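# Move three gears from furnace tray to table, upright

## Task

Lift each of the three gears off the furnace tray and set it down on the table next to the tray with its smaller end pointing upward; all three must end up there and both grippers must have released them at the end.

## Robot and tools

Robot: two arms, left_arm and right_arm, each ending in a two-finger gripper. Brief outside tugs may act on a held part or nudge loose objects. Nothing may leave the table, and the arms must not collide with or shove each other hard.

World frame (used by the state line): origin on the table surface midway between the arms, +x out over the table, +z up, left_arm on the +y side. The arm names say nothing about image sides. The state line lists, for each arm, end_effector_position in metres and end_effector_quat_wxyz. Printed positions can be somewhat wrong, worse when an arm is stretched far. end_effector_position is the spot between the finger pads, roughly 1 cm short of the tips. Gripper frame: fingers extend along the gripper's +z and close along its y.

The 14-number row (used by execute_actions rows and by move's target): numbers 1-7 are left_arm dx, dy, dz, rx, ry, rz, opening; numbers 8-14 are the same for right_arm. Always send all 14, each within -1 to 1. dx..rz are an offset, not a pose, expressed in that gripper's own axes and measured from the gripper pose shown in the latest result (before any result has shown it, or for a second call inside the same reply, from where the gripper is as the action begins). Scale: 1.0 equals 0.6 m of translation or 180 degrees of rotation; rx, ry, rz form a single rotation vector. Opening is absolute: +1 fully open (0.094 m), -1 closed.

execute_actions(actions, pictures): actions holds at most one item, or none. Empty list = just report the state. {"rows": [...], "steps": n} runs up to 15 control steps of 1/30 s (default 15); each row covers one step and the last row repeats if rows run short. Every row counts from the same starting pose, not from the previous row. {"steps": n} without rows is a wait of up to 300 steps, counted from the previous result. pictures (boolean) toggles camera images, which are included by default. A refused call moves nothing.

move(target, speed): target is one 14-number row as above; each gripper travels in a straight line toward its offset pose, both paths finishing together over 0.5 to 10 s (cut off at 10 s). speed is the path top speed in m/s, 0.002 to 0.5, default 0.25; turning is capped at twice that in rad/s. Openings are sent when the move starts. The paths ignore obstacles and the other arm; grippers trail and can overshoot speed, especially with a near-straight arm. Faster contact hits harder, and aiming further past a contact presses harder. The result adds a move: line with the ending (done, off_target, moving, held, fault), limits that acted (paced = pose clipped; held = a safety check stopped some steps, after which the arm may lurch fast) and each gripper's distance from its goal.



Control behaviour: each step the commanded pose is limited to 70 mm and 16 degrees from the measured pose; damped inverse kinematics then favours position over orientation. Long moves may need several actions; afterwards an arm only continues to its last clipped pose, so check the result and send the rest. Arms tend to stop a centimetre or more low; repeated zero offsets can make them sag further, so to hold an arm still send the correction to its intended pose in the first call of a reply and zeros after, raising the aim if it still droops. Zero offsets are not a pause; they pull back to the reference pose. A result with nothing pending shows a Hand target line per arm. pose unreachable lines and HELD step marks mean the clearance check altered or withheld a command. Joint limits (rad): waist -2.880 to 2.880, shoulder 0.000 to 3.142, elbow 0.000 to 3.019, wrist pitch -1.693 to 1.571, wrist yaw -1.571 to 1.571, wrist roll -2.094 to 2.094.

Gripping: grip_measured is the finger opening on the command scale (last Joint positions value is metres); readings may be off by about 1 mm per gripper. To hold a part, command about 0.03 below grip_measured (less for a gentler grip). Pad force tops out near 50-62 N, less on thin parts, with a brief spike on first contact.

Heat: carrying load warms motors; MOTOR HOT appears from 85 °C, and at 100 °C an OVER-TEMPERATURE FAULT drops that arm until it cools. FAULT lines mean an arm stopped. The simulation keeps running while the operator composes the next call.

Cameras (504x504 each): cam_high fixed overhead (pinhole with radial distortion, at about [0.665, 0.199, 1.298]); cam_left_wrist and cam_right_wrist are fisheye cameras on the hands. Calibration lines give K, distortion D and T_world_to_cam; actual values may differ by a few degrees and millimetres.

Avoid: dropping gears, slamming onto the table or tray, hard presses, knocking anything off the table, and arm-to-arm contact.

Each tool is called after "Call:" as name(argument=value, ...), one argument or row to a line, values as JSON.

## Session

Call:
execute_actions(
  actions=[],
)

Scene clock: 0.00 s of 6000.00 s.
left_arm: end_effector_position=(+0.4059, +0.0094, +0.3118) grip_measured=+1.000 end_effector_quat_wxyz=(+0.063, +0.376, +0.921, +0.076) | right_arm: end_effector_position=(+0.8179, -0.5909, +0.3543) grip_measured=+1.000 end_effector_quat_wxyz=(+0.608, +0.381, +0.535, -0.447)
Joint positions: left_arm=[-0.62   1.596  1.719 -1.606 -0.177  0.15   0.094] | right_arm=[-0.265  2.324  2.187  0.442  1.093 -0.289  0.094]
Joint velocities: left_arm=[-0.015 -0.005  0.002  0.002 -0.022  0.051  0.   ] | right_arm=[-0.005 -0.005 -0.007  0.002 -0.066 -0.037  0.   ]
Hand target (left_arm): +0.410, +0.006, +0.327; +0.082, +0.374, +0.921, +0.071
Hand target (right_arm): +0.813, -0.590, +0.386; +0.623, +0.390, +0.516, -0.439

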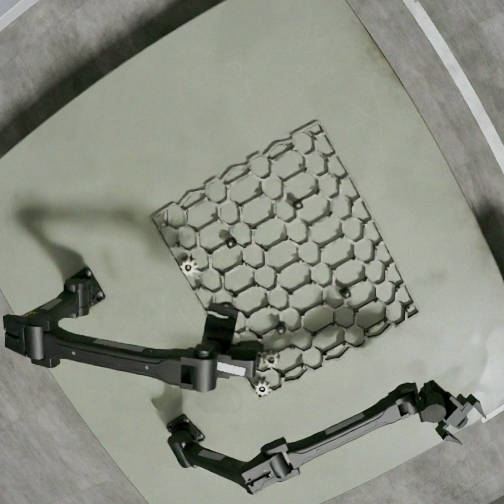

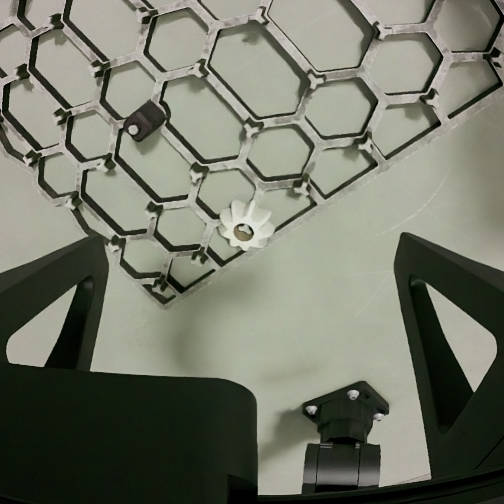

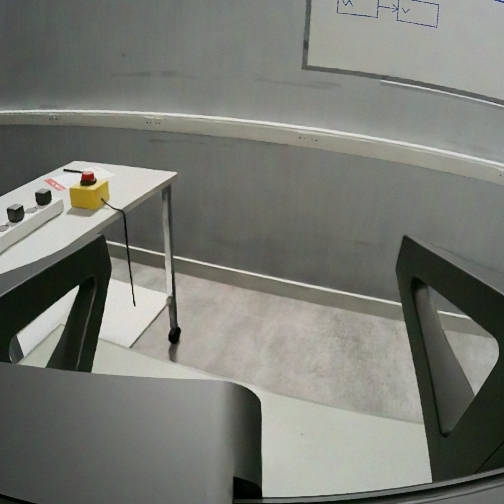

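Call:
zoom_image(
  camera="cam_high",
  region=[140, 220, 320, 400],
)

Call:
zoom_image(
  camera="cam_left_wrist",
  region=[100, 80, 320, 300],
)

Region (140, 220, 320, 400) of cam_high's 504x504 image, scaled by 2.800, with more detail than that image has.

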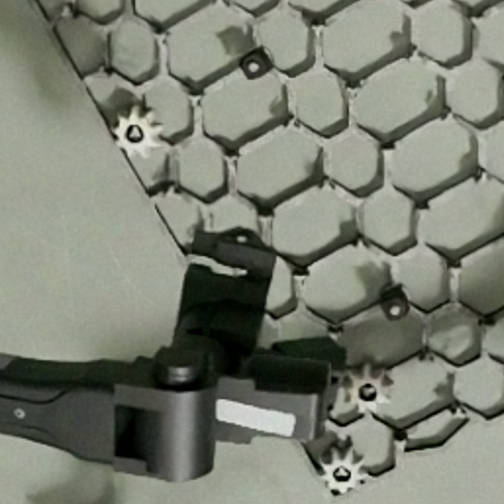

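Region (100, 80, 320, 300) of cam_left_wrist's 504x504 image, scaled by 2.291, with more detail than that image has.

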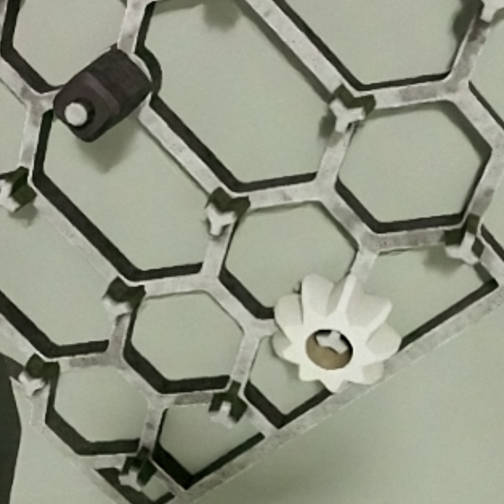

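Call:
move(
  target=[0.267,0.048,0.268,0.05,0.041,-0.246,1,0.165,-0.607,-0.749,-0.339,0.461,-0.289,1],
  speed=0.3,
)

Scene clock: 37.67 s of 6000.00 s.
left_arm: end_effector_position=(+0.3319, +0.1568, +0.1455) grip_measured=+1.000 end_effector_quat_wxyz=(-0.014, +0.011, +1.000, +0.009) | right_arm: end_effector_position=(+0.3360, -0.3034, +0.1891) grip_measured=+1.000 end_effector_quat_wxyz=(-0.007, +0.006, +1.000, -0.007)
Joint positions: left_arm=[-0.333  1.375  1.044 -1.273 -0.008 -0.323  0.094] | right_arm=[-0.072  1.266  1.062 -1.383  0.012  0.063  0.094]
Joint velocities: left_arm=[ 0.005 -0.005 -0.017 -0.002 -0.051 -0.037  0.   ] | right_arm=[-0.005  0.005 -0.002  0.007  0.125 -0.066  0.   ]
Hand target (left_arm): +0.339, +0.159, +0.153; +0.003, -0.000, +1.000, +0.002
Hand target (right_arm): +0.334, -0.301, +0.197; -0.000, -0.004, +1.000, -0.005
Off the commanded pose (left_arm): 0.009 m, 2 deg.
Off the commanded pose (right_arm): 0.014 m, 1 deg.
After step 90, 30.90 s passed at rest.
move: off_target (right_arm)
camera_calibration (this result's frames):
cam_left_wrist: T_world_to_cam=[[-0.0203165, -0.999588, -0.0202952, 0.163849], [-0.794557, 0.00382138, 0.607177, 0.176187], [-0.606849, 0.0284614, -0.794307, 0.433838], [0, 0, 0, 1]] pos_world=[0.406594, 0.150761, 0.240949]
cam_right_wrist: T_world_to_cam=[[0.00201244, -0.999941, 0.0106507, -0.304448], [-0.797565, 0.00481985, 0.603214, 0.162091], [-0.60323, -0.00970852, -0.797509, 0.476844], [0, 0, 0, 1]] pos_world=[0.417537, -0.300581, 0.285754]

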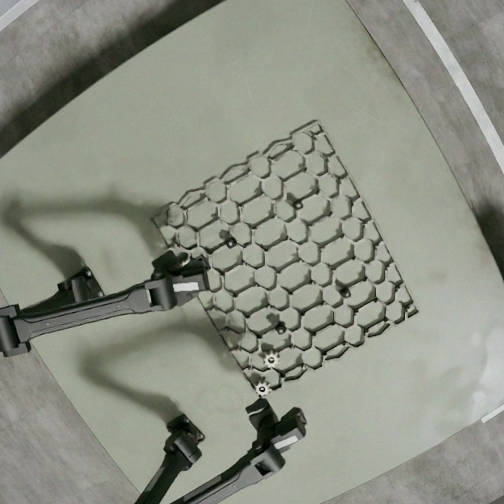

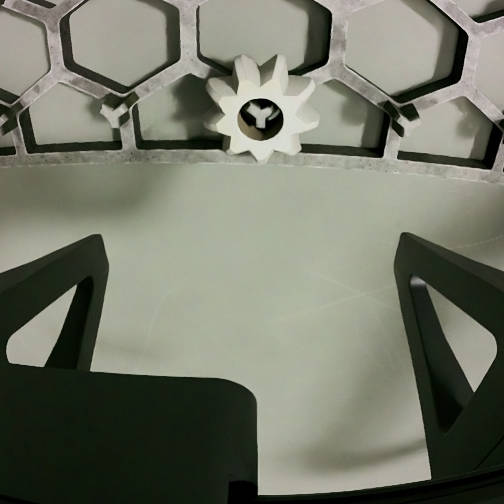

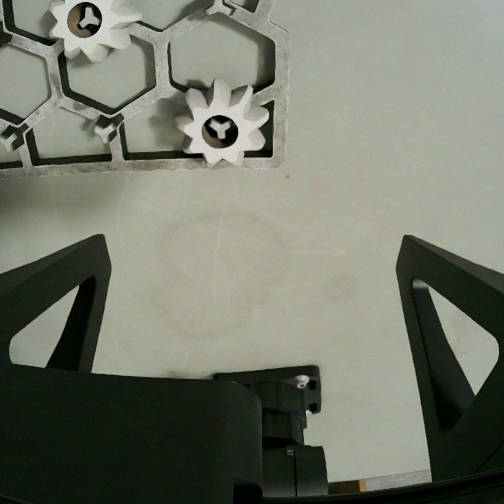

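Call:
move(
  target=[-0.022,-0.01,0.095,0,0,0,0.7,0.01,0.034,0.165,0,0,0,0.7],
  speed=0.15,
)

Scene clock: 51.77 s of 6000.00 s.
left_arm: end_effector_position=(+0.3374, +0.1549, +0.0858) grip_measured=+0.701 end_effector_quat_wxyz=(-0.024, +0.010, +1.000, +0.013) | right_arm: end_effector_position=(+0.3233, -0.2870, +0.0873) grip_measured=+0.702 end_effector_quat_wxyz=(-0.018, +0.003, +1.000, -0.008)
Joint positions: left_arm=[-0.333  1.471  0.972 -1.125 -0.008 -0.325  0.08 ] | right_arm=[-0.02   1.35   0.853 -1.112  0.012  0.11   0.08 ]
Joint velocities: left_arm=[ 0.005 -0.005  0.002 -0.002 -0.037  0.037  0.001] | right_arm=[-0.005 -0.015 -0.007 -0.012 -0.081  0.007  0.001]
Hand target (left_arm): +0.343, +0.152, +0.087; -0.014, +0.011, +1.000, +0.009
Hand target (right_arm): +0.329, -0.283, +0.090; -0.007, +0.006, +1.000, -0.006
Off the commanded pose (left_arm): 0.007 m, 1 deg.
Off the commanded pose (right_arm): 0.007 m, 1 deg.
After step 90, 10.03 s passed at rest.
move: done
camera_calibration (this result's frames):
cam_left_wrist: T_world_to_cam=[[-0.0188784, -0.999455, -0.0270892, 0.160867], [-0.782446, -0.00209865, 0.622715, 0.212211], [-0.622433, 0.0329517, -0.781979, 0.393354], [0, 0, 0, 1]] pos_world=[0.413917, 0.148263, 0.179805]
cam_right_wrist: T_world_to_cam=[[0.00724627, -0.999883, 0.0134429, -0.288812], [-0.784501, 0.00265186, 0.620122, 0.207013], [-0.620086, -0.0150395, -0.78439, 0.39091], [0, 0, 0, 1]] pos_world=[0.406893, -0.283448, 0.182135]

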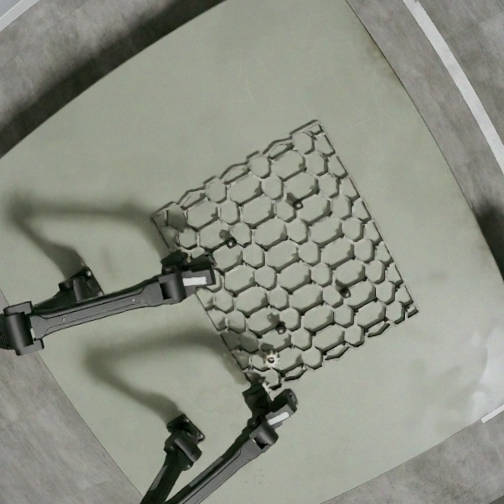

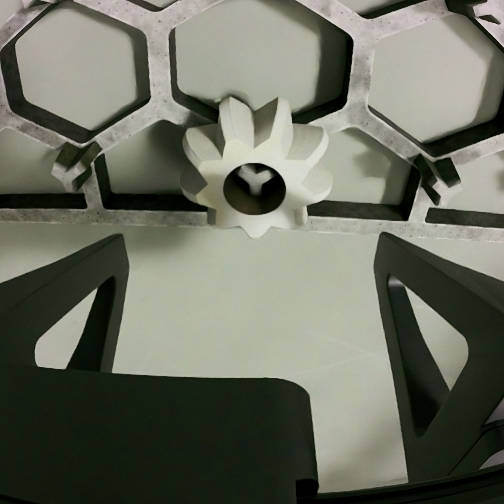

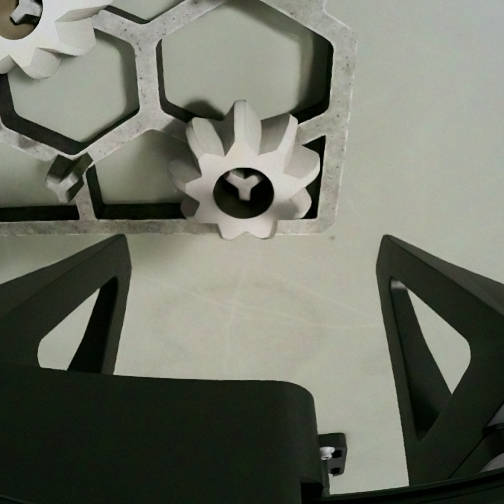

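Call:
move(
  target=[-0.014,-0.004,0.076,0,-0.015,0,0.7,-0.02,0.01,0.078,0,-0.012,0,0.7],
  speed=0.06,
)

Scene clock: 61.33 s of 6000.00 s.
left_arm: end_effector_position=(+0.3380, +0.1569, +0.0391) grip_measured=+0.701 end_effector_quat_wxyz=(-0.009, +0.010, +1.000, +0.014) | right_arm: end_effector_position=(+0.3299, -0.2847, +0.0404) grip_measured=+0.702 end_effector_quat_wxyz=(-0.006, +0.003, +1.000, -0.007)
Joint positions: left_arm=[-0.333  1.527  0.891 -0.962 -0.02  -0.325  0.08 ] | right_arm=[-0.015  1.429  0.787 -0.942  0.013  0.113  0.08 ]
Joint velocities: left_arm=[ 0.005 -0.024 -0.002  0.002  0.007  0.007  0.001] | right_arm=[-0.015 -0.005  0.002 -0.012 -0.066  0.007 -0.   ]
Hand target (left_arm): +0.343, +0.154, +0.039; -0.001, +0.011, +1.000, +0.012
Hand target (right_arm): +0.334, -0.281, +0.040; +0.001, +0.004, +1.000, -0.008
Off the commanded pose (left_arm): 0.007 m, 1 deg.
Off the commanded pose (right_arm): 0.005 m, 1 deg.
After step 90, 5.40 s passed at rest.
move: done
camera_calibration (this result's frames):
cam_left_wrist: T_world_to_cam=[[-0.0185488, -0.999361, -0.030544, 0.161695], [-0.80019, -0.00347799, 0.599736, 0.248915], [-0.599459, 0.0355654, -0.799615, 0.349651], [0, 0, 0, 1]] pos_world=[0.41178, 0.150022, 0.135241]
cam_right_wrist: T_world_to_cam=[[0.00886444, -0.999886, 0.0122589, -0.28642], [-0.799659, 0.000272409, 0.600454, 0.24637], [-0.600389, -0.0151256, -0.799565, 0.352345], [0, 0, 0, 1]] pos_world=[0.411095, -0.281125, 0.1373]

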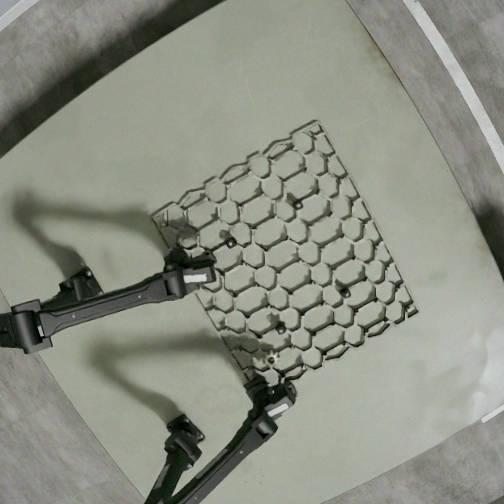

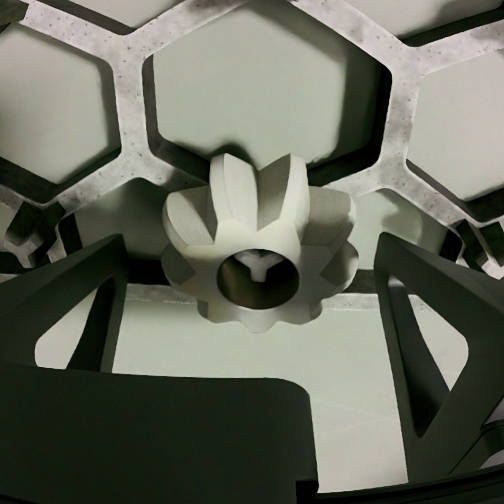

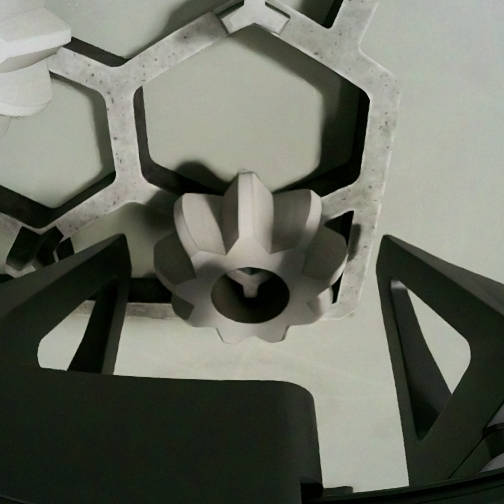

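Call:
move(
  target=[-0.01,-0.01,0.013,0,-0.005,0,0.7,-0.005,0.004,0.013,0,-0.004,0,0.7],
  speed=0.03,
)

Call:
move(
  target=[0,0,0,0,0,0,0.05,0,0,0,0,0,0,0.05],
  speed=0.03,
)

Scene clock: 70.47 s of 6000.00 s.
left_arm: end_effector_position=(+0.3413, +0.1562, +0.0324) grip_measured=+0.701 end_effector_quat_wxyz=(-0.008, +0.009, +1.000, +0.015) | right_arm: end_effector_position=(+0.3295, -0.2847, +0.0342) grip_measured=+0.702 end_effector_quat_wxyz=(-0.004, +0.003, +1.000, -0.007)
Joint positions: left_arm=[-0.333  1.546  0.891 -0.941 -0.023 -0.329  0.08 ] | right_arm=[-0.015  1.438  0.776 -0.918  0.013  0.114  0.08 ]
Joint velocities: left_arm=[-0.015  0.005 -0.017  0.022 -0.007  0.066 -0.   ] | right_arm=[-0.005  0.005 -0.002 -0.002 -0.037 -0.007  0.001]
Hand target (left_arm): +0.344, +0.151, +0.031; -0.002, +0.010, +1.000, +0.014
Hand target (right_arm): +0.333, -0.282, +0.033; +0.001, +0.003, +1.000, -0.007
Off the commanded pose (left_arm): 0.006 m, 1 deg.
Off the commanded pose (right_arm): 0.004 m, 1 deg.
After step 90, 5.40 s passed at rest.
move: done
camera_calibration (this result's frames):
cam_left_wrist: T_world_to_cam=[[-0.0150843, -0.999373, -0.0320297, 0.159642], [-0.801985, -0.0070384, 0.597302, 0.256855], [-0.597153, 0.0346972, -0.801376, 0.345686], [0, 0, 0, 1]] pos_world=[0.41483, 0.149356, 0.128717]
cam_right_wrist: T_world_to_cam=[[0.00843721, -0.999894, 0.0118847, -0.286236], [-0.801934, 0.000334033, 0.597413, 0.250597], [-0.597354, -0.0145713, -0.801846, 0.346393], [0, 0, 0, 1]] pos_world=[0.410296, -0.281242, 0.131446]

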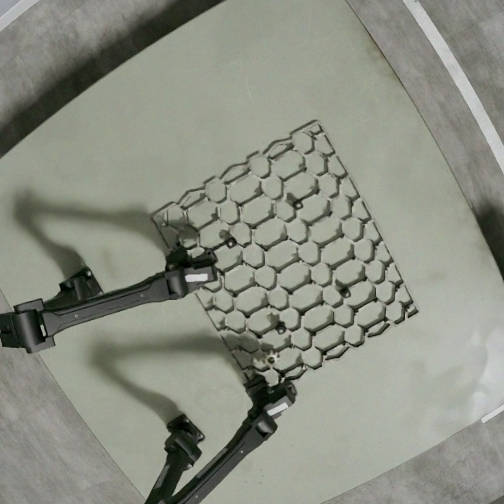

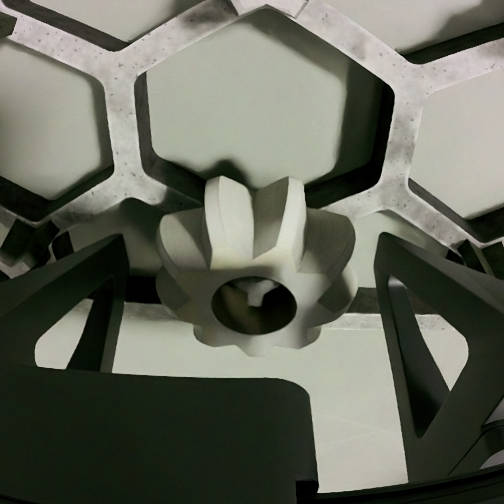

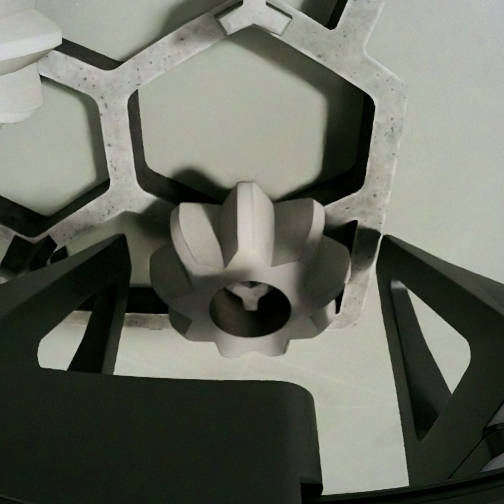

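Scene clock: 70.97 s of 6000.00 s.
left_arm: end_effector_position=(+0.3410, +0.1560, +0.0323) grip_measured=+0.194 end_effector_quat_wxyz=(-0.008, +0.009, +1.000, +0.014) | right_arm: end_effector_position=(+0.3293, -0.2845, +0.0341) grip_measured=+0.193 end_effector_quat_wxyz=(-0.004, +0.003, +1.000, -0.007)
Joint positions: left_arm=[-0.333  1.546  0.891 -0.941 -0.021 -0.328  0.056] | right_arm=[-0.015  1.438  0.775 -0.918  0.012  0.114  0.056]
Joint velocities: left_arm=[-0.005 -0.005 -0.002 -0.002  0.022 -0.007 -0.   ] | right_arm=[-0.005 -0.005  0.002 -0.032 -0.066 -0.051  0.   ]
Hand target (left_arm): +0.341, +0.156, +0.032; -0.008, +0.009, +1.000, +0.015
Hand target (right_arm): +0.329, -0.285, +0.034; -0.004, +0.003, +1.000, -0.007
Off the commanded pose (left_arm): 0.000 m, 0 deg.
Off the commanded pose (right_arm): 0.000 m, 0 deg.
move: done
camera_calibration (this result's frames):
cam_left_wrist: T_world_to_cam=[[-0.015455, -0.999409, -0.030705, 0.159539], [-0.801457, -0.00597924, 0.598022, 0.256347], [-0.597852, 0.0338511, -0.800891, 0.345796], [0, 0, 0, 1]] pos_world=[0.414652, 0.149272, 0.128542]
cam_right_wrist: T_world_to_cam=[[0.00843222, -0.999906, 0.0107839, -0.286021], [-0.801633, -0.000312772, 0.597816, 0.250206], [-0.597756, -0.0136857, -0.801561, 0.346555], [0, 0, 0, 1]] pos_world=[0.410141, -0.281173, 0.131292]

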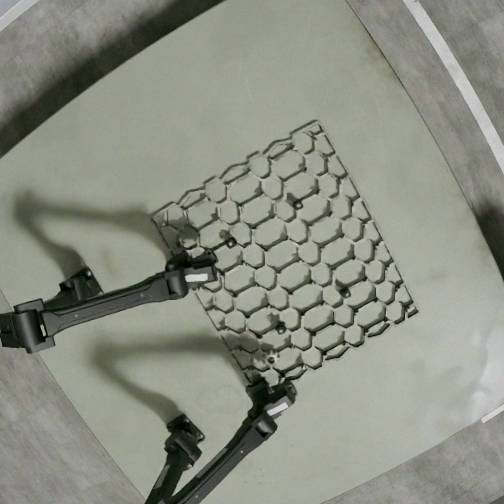

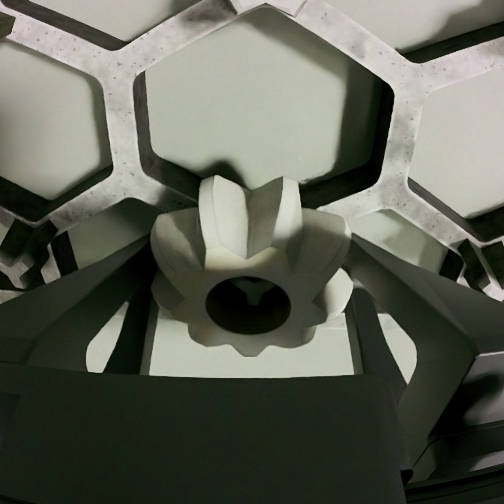

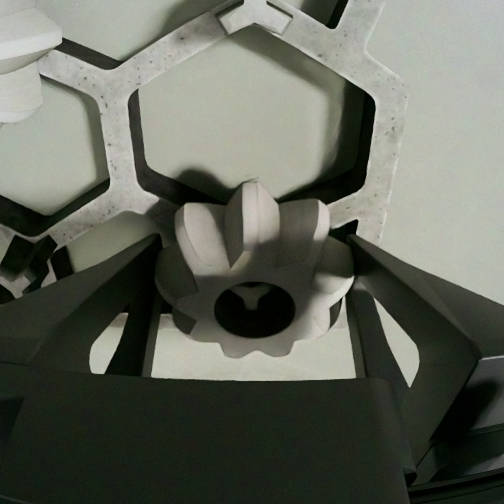

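Gripped at full diameter. Lift.

Call:
move(
  target=[-0.005,0,-0.09,0,0,0,0.15,-0.005,0,-0.09,0,0,0,0.15],
  speed=0.05,
)

Scene clock: 75.87 s of 6000.00 s.
left_arm: end_effector_position=(+0.3225, +0.1622, +0.0595) grip_measured=+0.194 end_effector_quat_wxyz=(-0.040, +0.009, +0.999, +0.024) | right_arm: end_effector_position=(+0.3082, -0.2864, +0.0609) grip_measured=+0.193 end_effector_quat_wxyz=(-0.040, +0.003, +0.999, -0.009)
Joint positions: left_arm=[-0.333  1.493  0.914 -1.083 -0.019 -0.328  0.056] | right_arm=[-0.015  1.382  0.802 -1.073  0.01   0.114  0.056]
Joint velocities: left_arm=[-0.005 -0.015 -0.002  0.007  0.022 -0.007 -0.   ] | right_arm=[ 0.005 -0.005 -0.007 -0.007 -0.037  0.066 -0.001]
Hand target (left_arm): +0.344, +0.154, +0.087; -0.008, +0.009, +1.000, +0.014
Hand target (right_arm): +0.331, -0.284, +0.088; -0.004, +0.003, +1.000, -0.007
Off the commanded pose (left_arm): 0.036 m, 4 deg.
Off the commanded pose (right_arm): 0.037 m, 4 deg.
After step 90, 0.50 s passed at rest.
move: off_target (left_arm, right_arm)
camera_calibration (this result's frames):
cam_left_wrist: T_world_to_cam=[[-0.0178447, -0.998608, -0.049626, 0.168037], [-0.761994, -0.0185521, 0.647318, 0.211611], [-0.647338, 0.0493659, -0.760602, 0.367403], [0, 0, 0, 1]] pos_world=[0.402079, 0.153592, 0.150807]
cam_right_wrist: T_world_to_cam=[[0.00925961, -0.99984, 0.0153341, -0.288466], [-0.756076, 0.00303536, 0.654477, 0.200773], [-0.654418, -0.017654, -0.755927, 0.368943], [0, 0, 0, 1]] pos_world=[0.395914, -0.282516, 0.151916]

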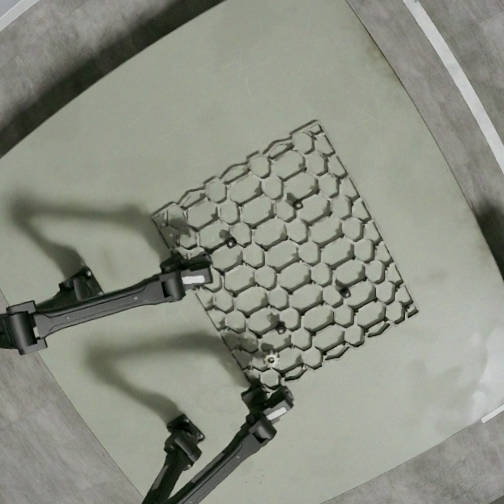

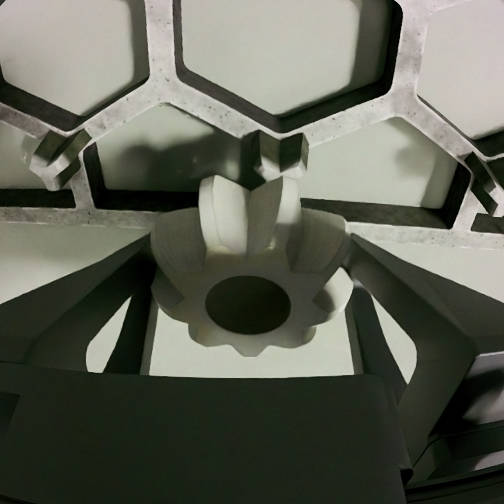

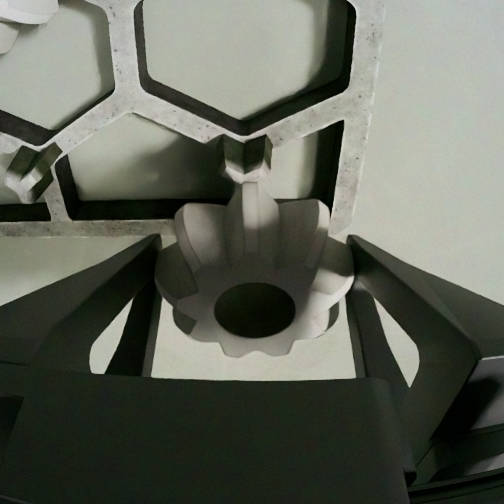

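Call:
move(
  target=[0.12,0,-0.045,0,-0.045,0,0.15,0.1,0,-0.045,0,-0.045,0,0.15],
  speed=0.08,
)

Scene clock: 81.77 s of 6000.00 s.
left_arm: end_effector_position=(+0.2480, +0.1666, +0.0861) grip_measured=+0.194 end_effector_quat_wxyz=(+0.017, +0.009, +0.999, +0.027) | right_arm: end_effector_position=(+0.2468, -0.2883, +0.0841) grip_measured=+0.193 end_effector_quat_wxyz=(+0.021, +0.001, +1.000, -0.009)
Joint positions: left_arm=[-0.433  1.193  0.714 -1.084 -0.062 -0.427  0.056] | right_arm=[ 0.013  1.076  0.626 -1.081  0.024  0.138  0.056]
Joint velocities: left_arm=[-0.015 -0.015 -0.012  0.002 -0.007 -0.007 -0.001] | right_arm=[-0.015 -0.005 -0.002  0.002 -0.11  -0.007 -0.   ]
Hand target (left_arm): +0.252, +0.160, +0.095; +0.030, +0.011, +0.999, +0.022
Hand target (right_arm): +0.250, -0.286, +0.092; +0.030, +0.002, +0.999, -0.009
Off the commanded pose (left_arm): 0.009 m, 2 deg.
Off the commanded pose (right_arm): 0.010 m, 1 deg.
After step 90, 1.60 s passed at rest.
move: done
camera_calibration (this result's frames):
cam_left_wrist: T_world_to_cam=[[-0.0147962, -0.998339, -0.0556765, 0.172187], [-0.830875, -0.0187014, 0.556144, 0.162682], [-0.556262, 0.0544891, -0.829219, 0.321608], [0, 0, 0, 1]] pos_world=[0.316614, 0.157419, 0.185796]
cam_right_wrist: T_world_to_cam=[[0.0117663, -0.999791, 0.0167267, -0.290879], [-0.830461, -0.000453502, 0.557077, 0.164715], [-0.556953, -0.0204456, -0.830292, 0.327685], [0, 0, 0, 1]] pos_world=[0.322717, -0.284043, 0.18518]

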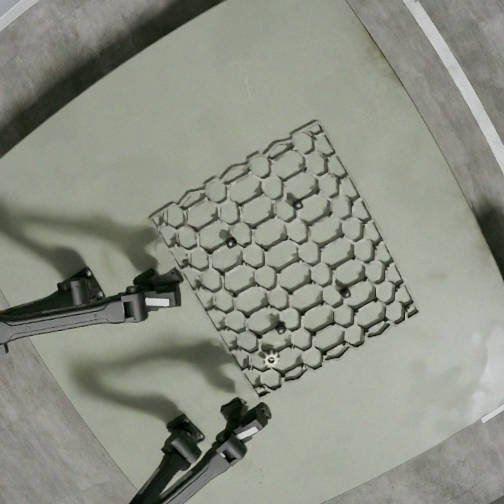

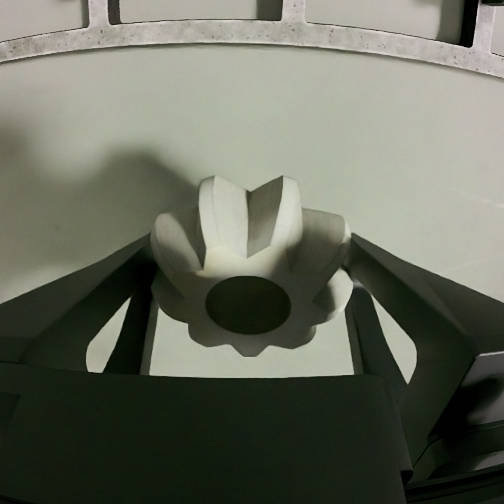

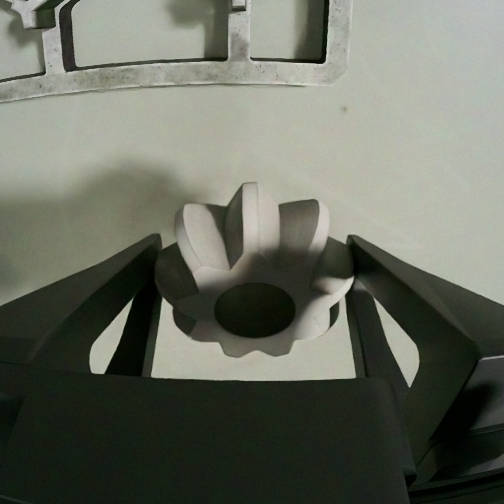

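Call:
move(
  target=[0,0,0.097,0.02,0.004,0,0.15,0,0,0.093,-0.006,0.006,0,0.15],
  speed=0.05,
)

Scene clock: 87.80 s of 6000.00 s.
left_arm: end_effector_position=(+0.2386, +0.1707, +0.0227) grip_measured=+0.194 end_effector_quat_wxyz=(-0.003, +0.014, +1.000, +0.003) | right_arm: end_effector_position=(+0.2402, -0.2879, +0.0241) grip_measured=+0.193 end_effector_quat_wxyz=(-0.002, +0.002, +1.000, -0.003)
Joint positions: left_arm=[-0.398  1.298  0.602 -0.883 -0.003 -0.383  0.056] | right_arm=[ 0.006  1.211  0.535 -0.9    0.006  0.132  0.056]
Joint velocities: left_arm=[-0.015 -0.005 -0.007  0.007  0.051 -0.007 -0.   ] | right_arm=[-0.005  0.005  0.007 -0.002  0.007 -0.007  0.   ]
Hand target (left_arm): +0.250, +0.171, +0.028; +0.011, +0.010, +1.000, -0.004
Hand target (right_arm): +0.249, -0.289, +0.028; +0.011, +0.001, +1.000, -0.000
Off the commanded pose (left_arm): 0.013 m, 2 deg.
Off the commanded pose (right_arm): 0.010 m, 2 deg.
After step 90, 1.57 s passed at rest.
move: off_target (left_arm)
camera_calibration (this result's frames):
cam_left_wrist: T_world_to_cam=[[-0.0248822, -0.999652, -0.00881652, 0.174185], [-0.807113, 0.0148843, 0.590209, 0.177975], [-0.589873, 0.0218016, -0.807202, 0.276689], [0, 0, 0, 1]] pos_world=[0.311191, 0.165443, 0.119837]
cam_right_wrist: T_world_to_cam=[[0.0106473, -0.999935, 0.00400008, -0.288912], [-0.803763, -0.00617861, 0.594918, 0.183643], [-0.594854, -0.0095494, -0.803777, 0.285788], [0, 0, 0, 1]] pos_world=[0.320684, -0.285029, 0.121613]

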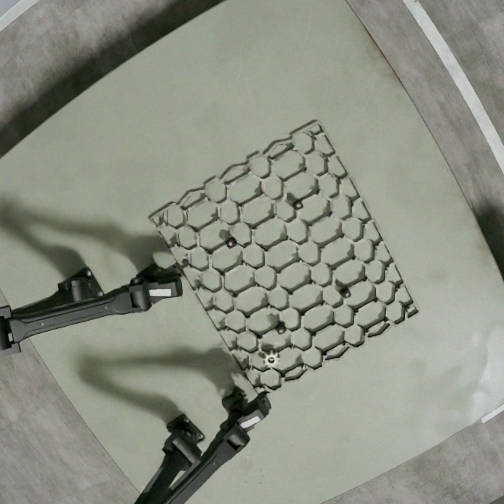

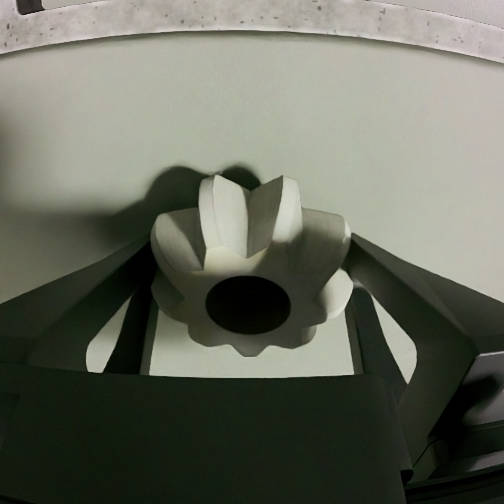

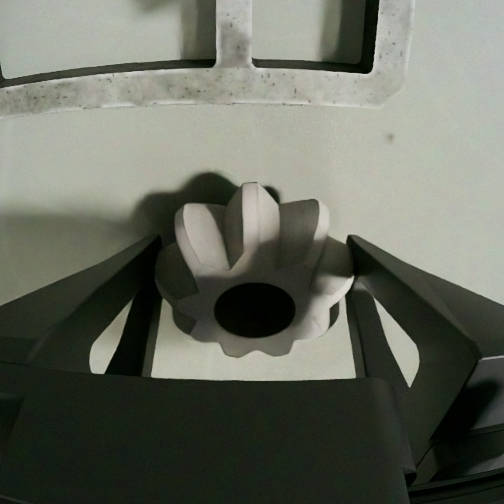

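Still ~1 cm up; lower the hand target by 12 mm.

Call:
move(
  target=[-0.019,0,0.011,0,-0.009,0,0.15,-0.015,0,0.013,0,-0.008,0,0.15],
  speed=0.015,
)

Scene clock: 92.33 s of 6000.00 s.
left_arm: end_effector_position=(+0.2374, +0.1719, +0.0168) grip_measured=+0.194 end_effector_quat_wxyz=(-0.002, +0.017, +1.000, +0.005) | right_arm: end_effector_position=(+0.2405, -0.2881, +0.0168) grip_measured=+0.193 end_effector_quat_wxyz=(-0.000, +0.001, +1.000, -0.004)
Joint positions: left_arm=[-0.398  1.307  0.589 -0.861 -0.007 -0.376  0.056] | right_arm=[ 0.006  1.228  0.524 -0.868  0.007  0.131  0.056]
Joint velocities: left_arm=[-0.005 -0.005  0.002  0.007  0.081 -0.139 -0.001] | right_arm=[-0.015 -0.005  0.012 -0.007 -0.037  0.037 -0.001]
Hand target (left_arm): +0.249, +0.171, +0.016; +0.011, +0.014, +1.000, +0.003
Hand target (right_arm): +0.249, -0.288, +0.017; +0.010, +0.002, +1.000, -0.003
Off the commanded pose (left_arm): 0.013 m, 2 deg.
Off the commanded pose (right_arm): 0.009 m, 1 deg.
After step 90, 0.37 s passed at rest.
move: off_target (left_arm)
camera_calibration (this result's frames):
cam_left_wrist: T_world_to_cam=[[-0.0321278, -0.999415, -0.0117478, 0.177056], [-0.808676, 0.0190851, 0.587945, 0.18018], [-0.587377, 0.0283896, -0.808816, 0.269512], [0, 0, 0, 1]] pos_world=[0.3097, 0.165863, 0.11413]
cam_right_wrist: T_world_to_cam=[[0.011016, -0.999926, 0.00506667, -0.289207], [-0.80612, -0.00588256, 0.591723, 0.188999], [-0.59165, -0.0106027, -0.806125, 0.279093], [0, 0, 0, 1]] pos_world=[0.320667, -0.285115, 0.114615]

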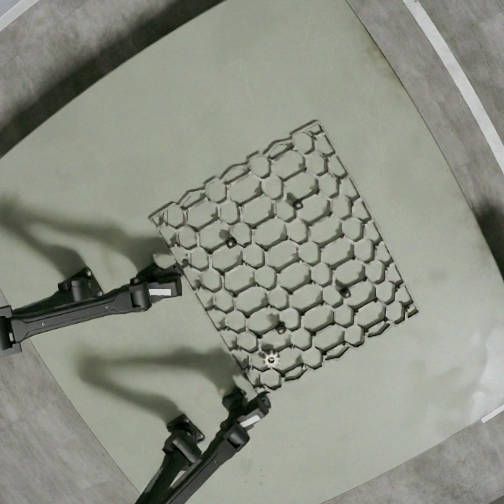

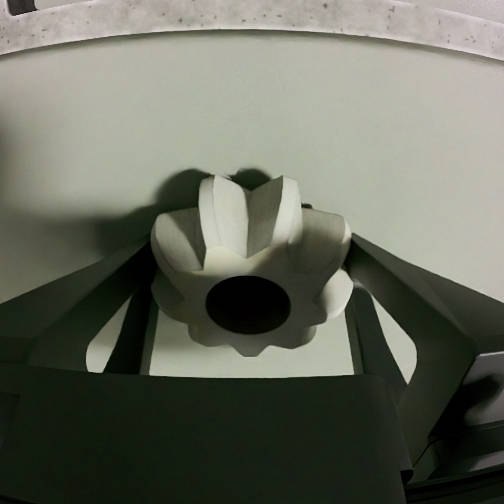

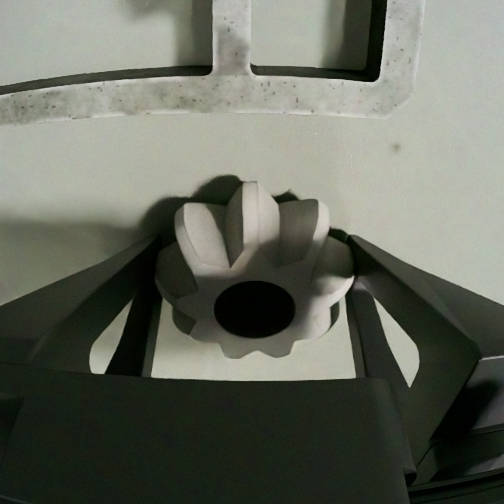

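Probably touching; press a little more to confirm.

Call:
move(
  target=[0,0,0.008,0,0,0,0.15,0,0,0.008,0,0,0,0.15],
  speed=0.01,
)

Call:
move(
  target=[0,0,0,0,0,0,0.7,0,0,0,0,0,0,0.7],
)

Call:
move(
  target=[0,0,-0.15,0,0,0,0.7,0,0,-0.15,0,0,0,0.7],
  speed=0.12,
)

Scene clock: 97.83 s of 6000.00 s.
left_arm: end_effector_position=(+0.2372, +0.1720, +0.0167) grip_measured=+0.194 end_effector_quat_wxyz=(-0.002, +0.017, +1.000, +0.005) | right_arm: end_effector_position=(+0.2402, -0.2882, +0.0166) grip_measured=+0.193 end_effector_quat_wxyz=(-0.001, +0.001, +1.000, -0.004)
Joint positions: left_arm=[-0.398  1.307  0.589 -0.861 -0.007 -0.375  0.056] | right_arm=[ 0.006  1.228  0.523 -0.868  0.007  0.131  0.056]
Joint velocities: left_arm=[-0.005  0.005 -0.002  0.007 -0.051 -0.037 -0.   ] | right_arm=[-0.005  0.005  0.012 -0.002 -0.007 -0.037  0.001]
Hand target (left_arm): +0.237, +0.172, +0.012; -0.002, +0.017, +1.000, +0.005
Hand target (right_arm): +0.240, -0.288, +0.012; -0.000, +0.001, +1.000, -0.004
Off the commanded pose (left_arm): 0.005 m, 0 deg.
Off the commanded pose (right_arm): 0.005 m, 0 deg.
After step 90, 1.80 s passed at rest.
move: done
camera_calibration (this result's frames):
cam_left_wrist: T_world_to_cam=[[-0.0325132, -0.999401, -0.0118869, 0.177216], [-0.80846, 0.019305, 0.588234, 0.180008], [-0.587652, 0.0287355, -0.808604, 0.269321], [0, 0, 0, 1]] pos_world=[0.309558, 0.165896, 0.113994]
cam_right_wrist: T_world_to_cam=[[0.0110198, -0.999926, 0.00515608, -0.289252], [-0.805672, -0.00582469, 0.592334, 0.188727], [-0.59226, -0.0106815, -0.805676, 0.27881], [0, 0, 0, 1]] pos_world=[0.320368, -0.285153, 0.114332]

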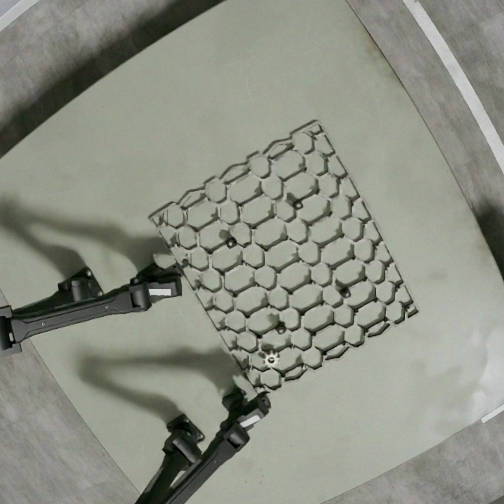

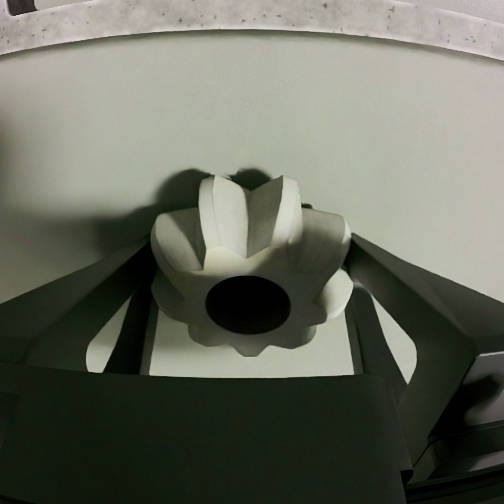

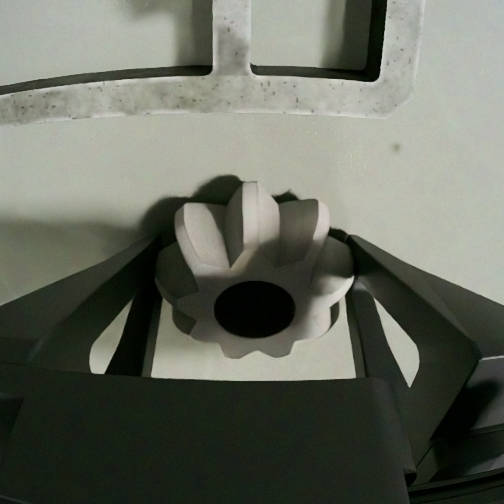

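Scene clock: 98.33 s of 6000.00 s.
left_arm: end_effector_position=(+0.2374, +0.1719, +0.0172) grip_measured=+0.699 end_effector_quat_wxyz=(-0.001, +0.017, +1.000, +0.004) | right_arm: end_effector_position=(+0.2394, -0.2883, +0.0162) grip_measured=+0.698 end_effector_quat_wxyz=(-0.001, +0.001, +1.000, -0.004)
Joint positions: left_arm=[-0.398  1.305  0.589 -0.861 -0.007 -0.375  0.08 ] | right_arm=[ 0.006  1.228  0.521 -0.868  0.007  0.131  0.08 ]
Joint velocities: left_arm=[ 0.005 -0.005  0.002  0.002  0.007 -0.037 -0.001] | right_arm=[ 0.005  0.005  0.012  0.022 -0.007 -0.022 -0.001]
Hand target (left_arm): +0.237, +0.172, +0.017; -0.002, +0.017, +1.000, +0.005
Hand target (right_arm): +0.240, -0.288, +0.017; -0.001, +0.001, +1.000, -0.004
Off the commanded pose (left_arm): 0.001 m, 0 deg.
Off the commanded pose (right_arm): 0.001 m, 0 deg.
move: done
camera_calibration (this result's frames):
cam_left_wrist: T_world_to_cam=[[-0.0324931, -0.999409, -0.0111835, 0.177127], [-0.809488, 0.0197519, 0.586804, 0.180079], [-0.586237, 0.02812, -0.809652, 0.269618], [0, 0, 0, 1]] pos_world=[0.309587, 0.165884, 0.114607]
cam_right_wrist: T_world_to_cam=[[0.0110278, -0.999925, 0.00533488, -0.289343], [-0.804774, -0.00570876, 0.593553, 0.188186], [-0.593478, -0.0108389, -0.804777, 0.278242], [0, 0, 0, 1]] pos_world=[0.319768, -0.285231, 0.113768]

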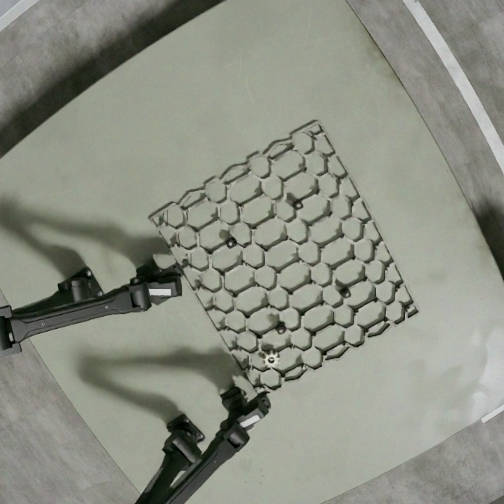

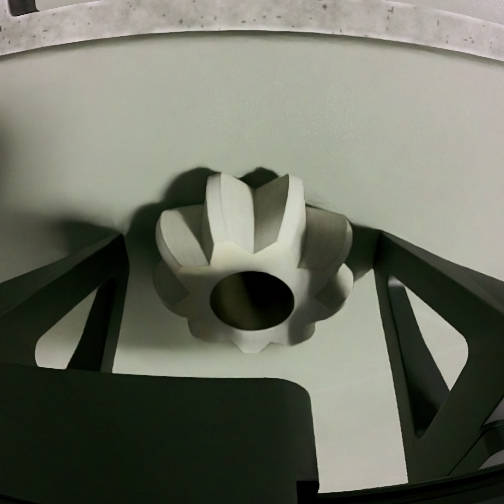

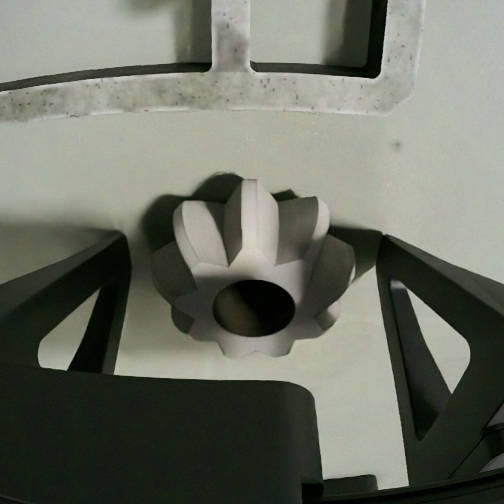

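Scene clock: 99.43 s of 6000.00 s.
left_arm: end_effector_position=(+0.2249, +0.1774, +0.0917) grip_measured=+0.699 end_effector_quat_wxyz=(-0.017, +0.018, +1.000, +0.011) | right_arm: end_effector_position=(+0.2239, -0.2903, +0.0890) grip_measured=+0.698 end_effector_quat_wxyz=(-0.021, +0.001, +1.000, -0.006)
Joint positions: left_arm=[-0.398  1.143  0.694 -1.161 -0.007 -0.375  0.08 ] | right_arm=[ 0.006  1.06   0.63  -1.184  0.007  0.131  0.08 ]
Joint velocities: left_arm=[ 0.005 -0.005  0.007 -0.012 -0.022  0.037 -0.001] | right_arm=[-0.005  0.005  0.002  0.007  0.037 -0.007 -0.   ]
Hand target (left_arm): +0.238, +0.171, +0.108; -0.001, +0.017, +1.000, +0.004
Hand target (right_arm): +0.239, -0.289, +0.106; -0.001, +0.001, +1.000, -0.004
Off the commanded pose (left_arm): 0.021 m, 2 deg.
Off the commanded pose (right_arm): 0.023 m, 2 deg.
move: off_target (left_arm, right_arm)
camera_calibration (this result's frames):
cam_left_wrist: T_world_to_cam=[[-0.0330278, -0.999177, -0.0235556, 0.184207], [-0.79104, 0.0117281, 0.611653, 0.121108], [-0.610873, 0.038835, -0.790776, 0.324373], [0, 0, 0, 1]] pos_world=[0.300035, 0.170038, 0.186769]
cam_right_wrist: T_world_to_cam=[[0.0113329, -0.999886, 0.0100228, -0.29204], [-0.780566, -0.00258141, 0.625067, 0.125109], [-0.62497, -0.0149073, -0.780506, 0.331359], [0, 0, 0, 1]] pos_world=[0.308055, -0.286744, 0.183353]

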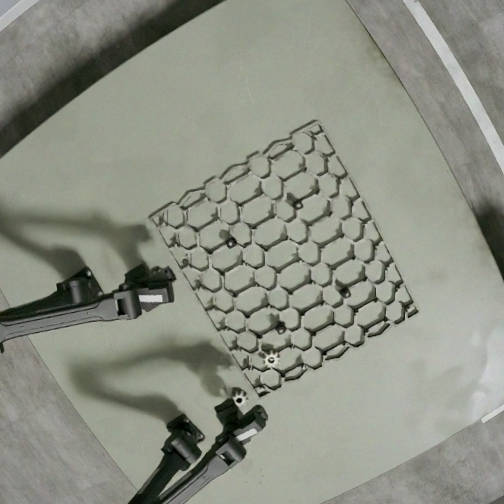

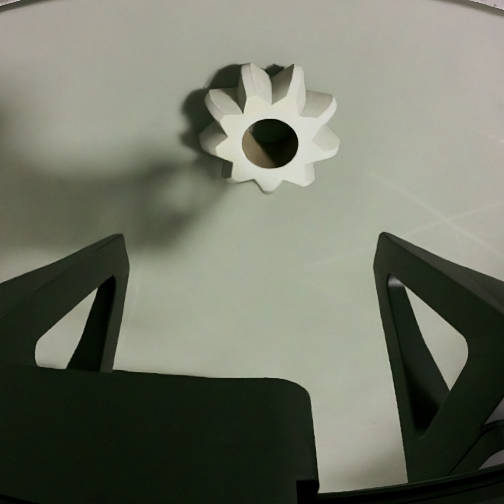

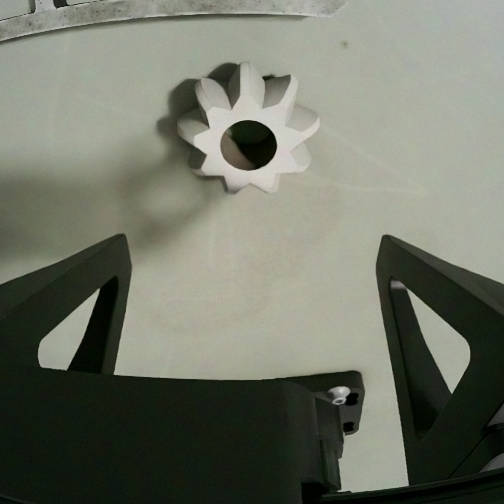

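Call:
move(
  target=[-0.02,0,-0.027,0,-0.01,0,0.7,-0.305,0.137,-0.012,-0.004,-0.022,0,0.7],
  speed=0.2,
)

Scene clock: 108.10 s of 6000.00 s.
left_arm: end_effector_position=(+0.2248, +0.1794, +0.0918) grip_measured=+0.699 end_effector_quat_wxyz=(-0.017, +0.018, +1.000, +0.016) | right_arm: end_effector_position=(+0.3887, -0.2166, +0.0751) grip_measured=+0.698 end_effector_quat_wxyz=(-0.010, -0.001, +1.000, -0.004)
Joint positions: left_arm=[-0.398  1.143  0.694 -1.165 -0.017 -0.374  0.08 ] | right_arm=[ 0.132  1.551  1.032 -1.074  0.004  0.252  0.08 ]
Joint velocities: left_arm=[-0.005 -0.015  0.017  0.012  0.022 -0.095 -0.001] | right_arm=[ 0.015 -0.015  0.007 -0.002  0.022 -0.007  0.   ]
Hand target (left_arm): +0.237, +0.177, +0.107; -0.001, +0.018, +1.000, +0.011
Hand target (right_arm): +0.407, -0.209, +0.089; +0.014, +0.002, +1.000, +0.001
Off the commanded pose (left_arm): 0.020 m, 2 deg.
Off the commanded pose (right_arm): 0.024 m, 3 deg.
After step 90, 4.27 s passed at rest.
move: off_target (left_arm, right_arm)
camera_calibration (this result's frames):
cam_left_wrist: T_world_to_cam=[[-0.0345777, -0.998807, -0.0344851, 0.187484], [-0.791377, 0.00629091, 0.611296, 0.12201], [-0.61035, 0.0484279, -0.79065, 0.322401], [0, 0, 0, 1]] pos_world=[0.299816, 0.170879, 0.186787]
cam_right_wrist: T_world_to_cam=[[0.0160468, -0.999852, 0.00624732, -0.221651], [-0.794092, -0.00894726, 0.607732, 0.267868], [-0.607586, -0.0147131, -0.794118, 0.418923], [0, 0, 0, 1]] pos_world=[0.4708, -0.213058, 0.171267]

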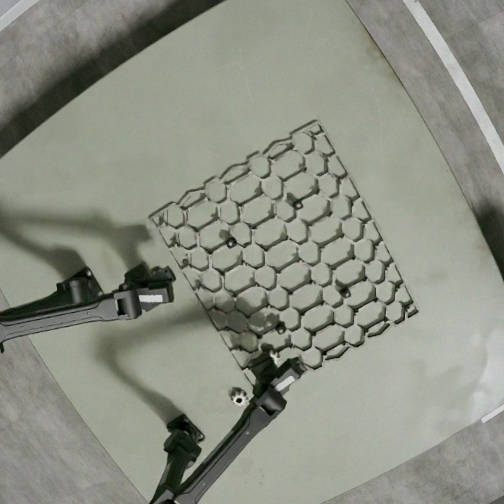

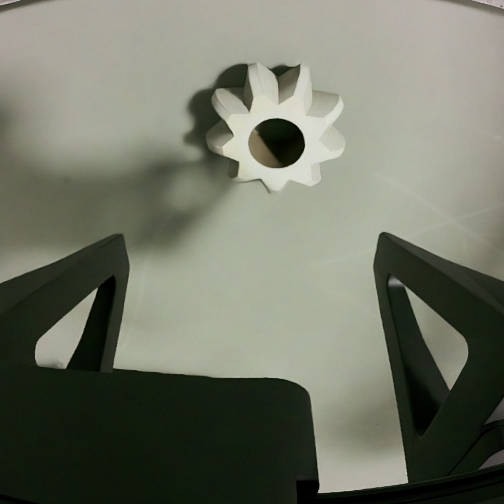

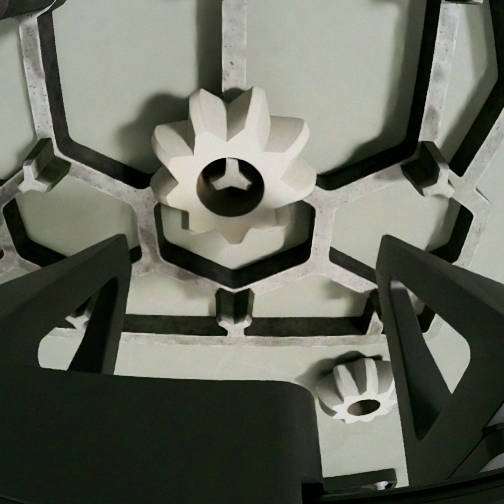

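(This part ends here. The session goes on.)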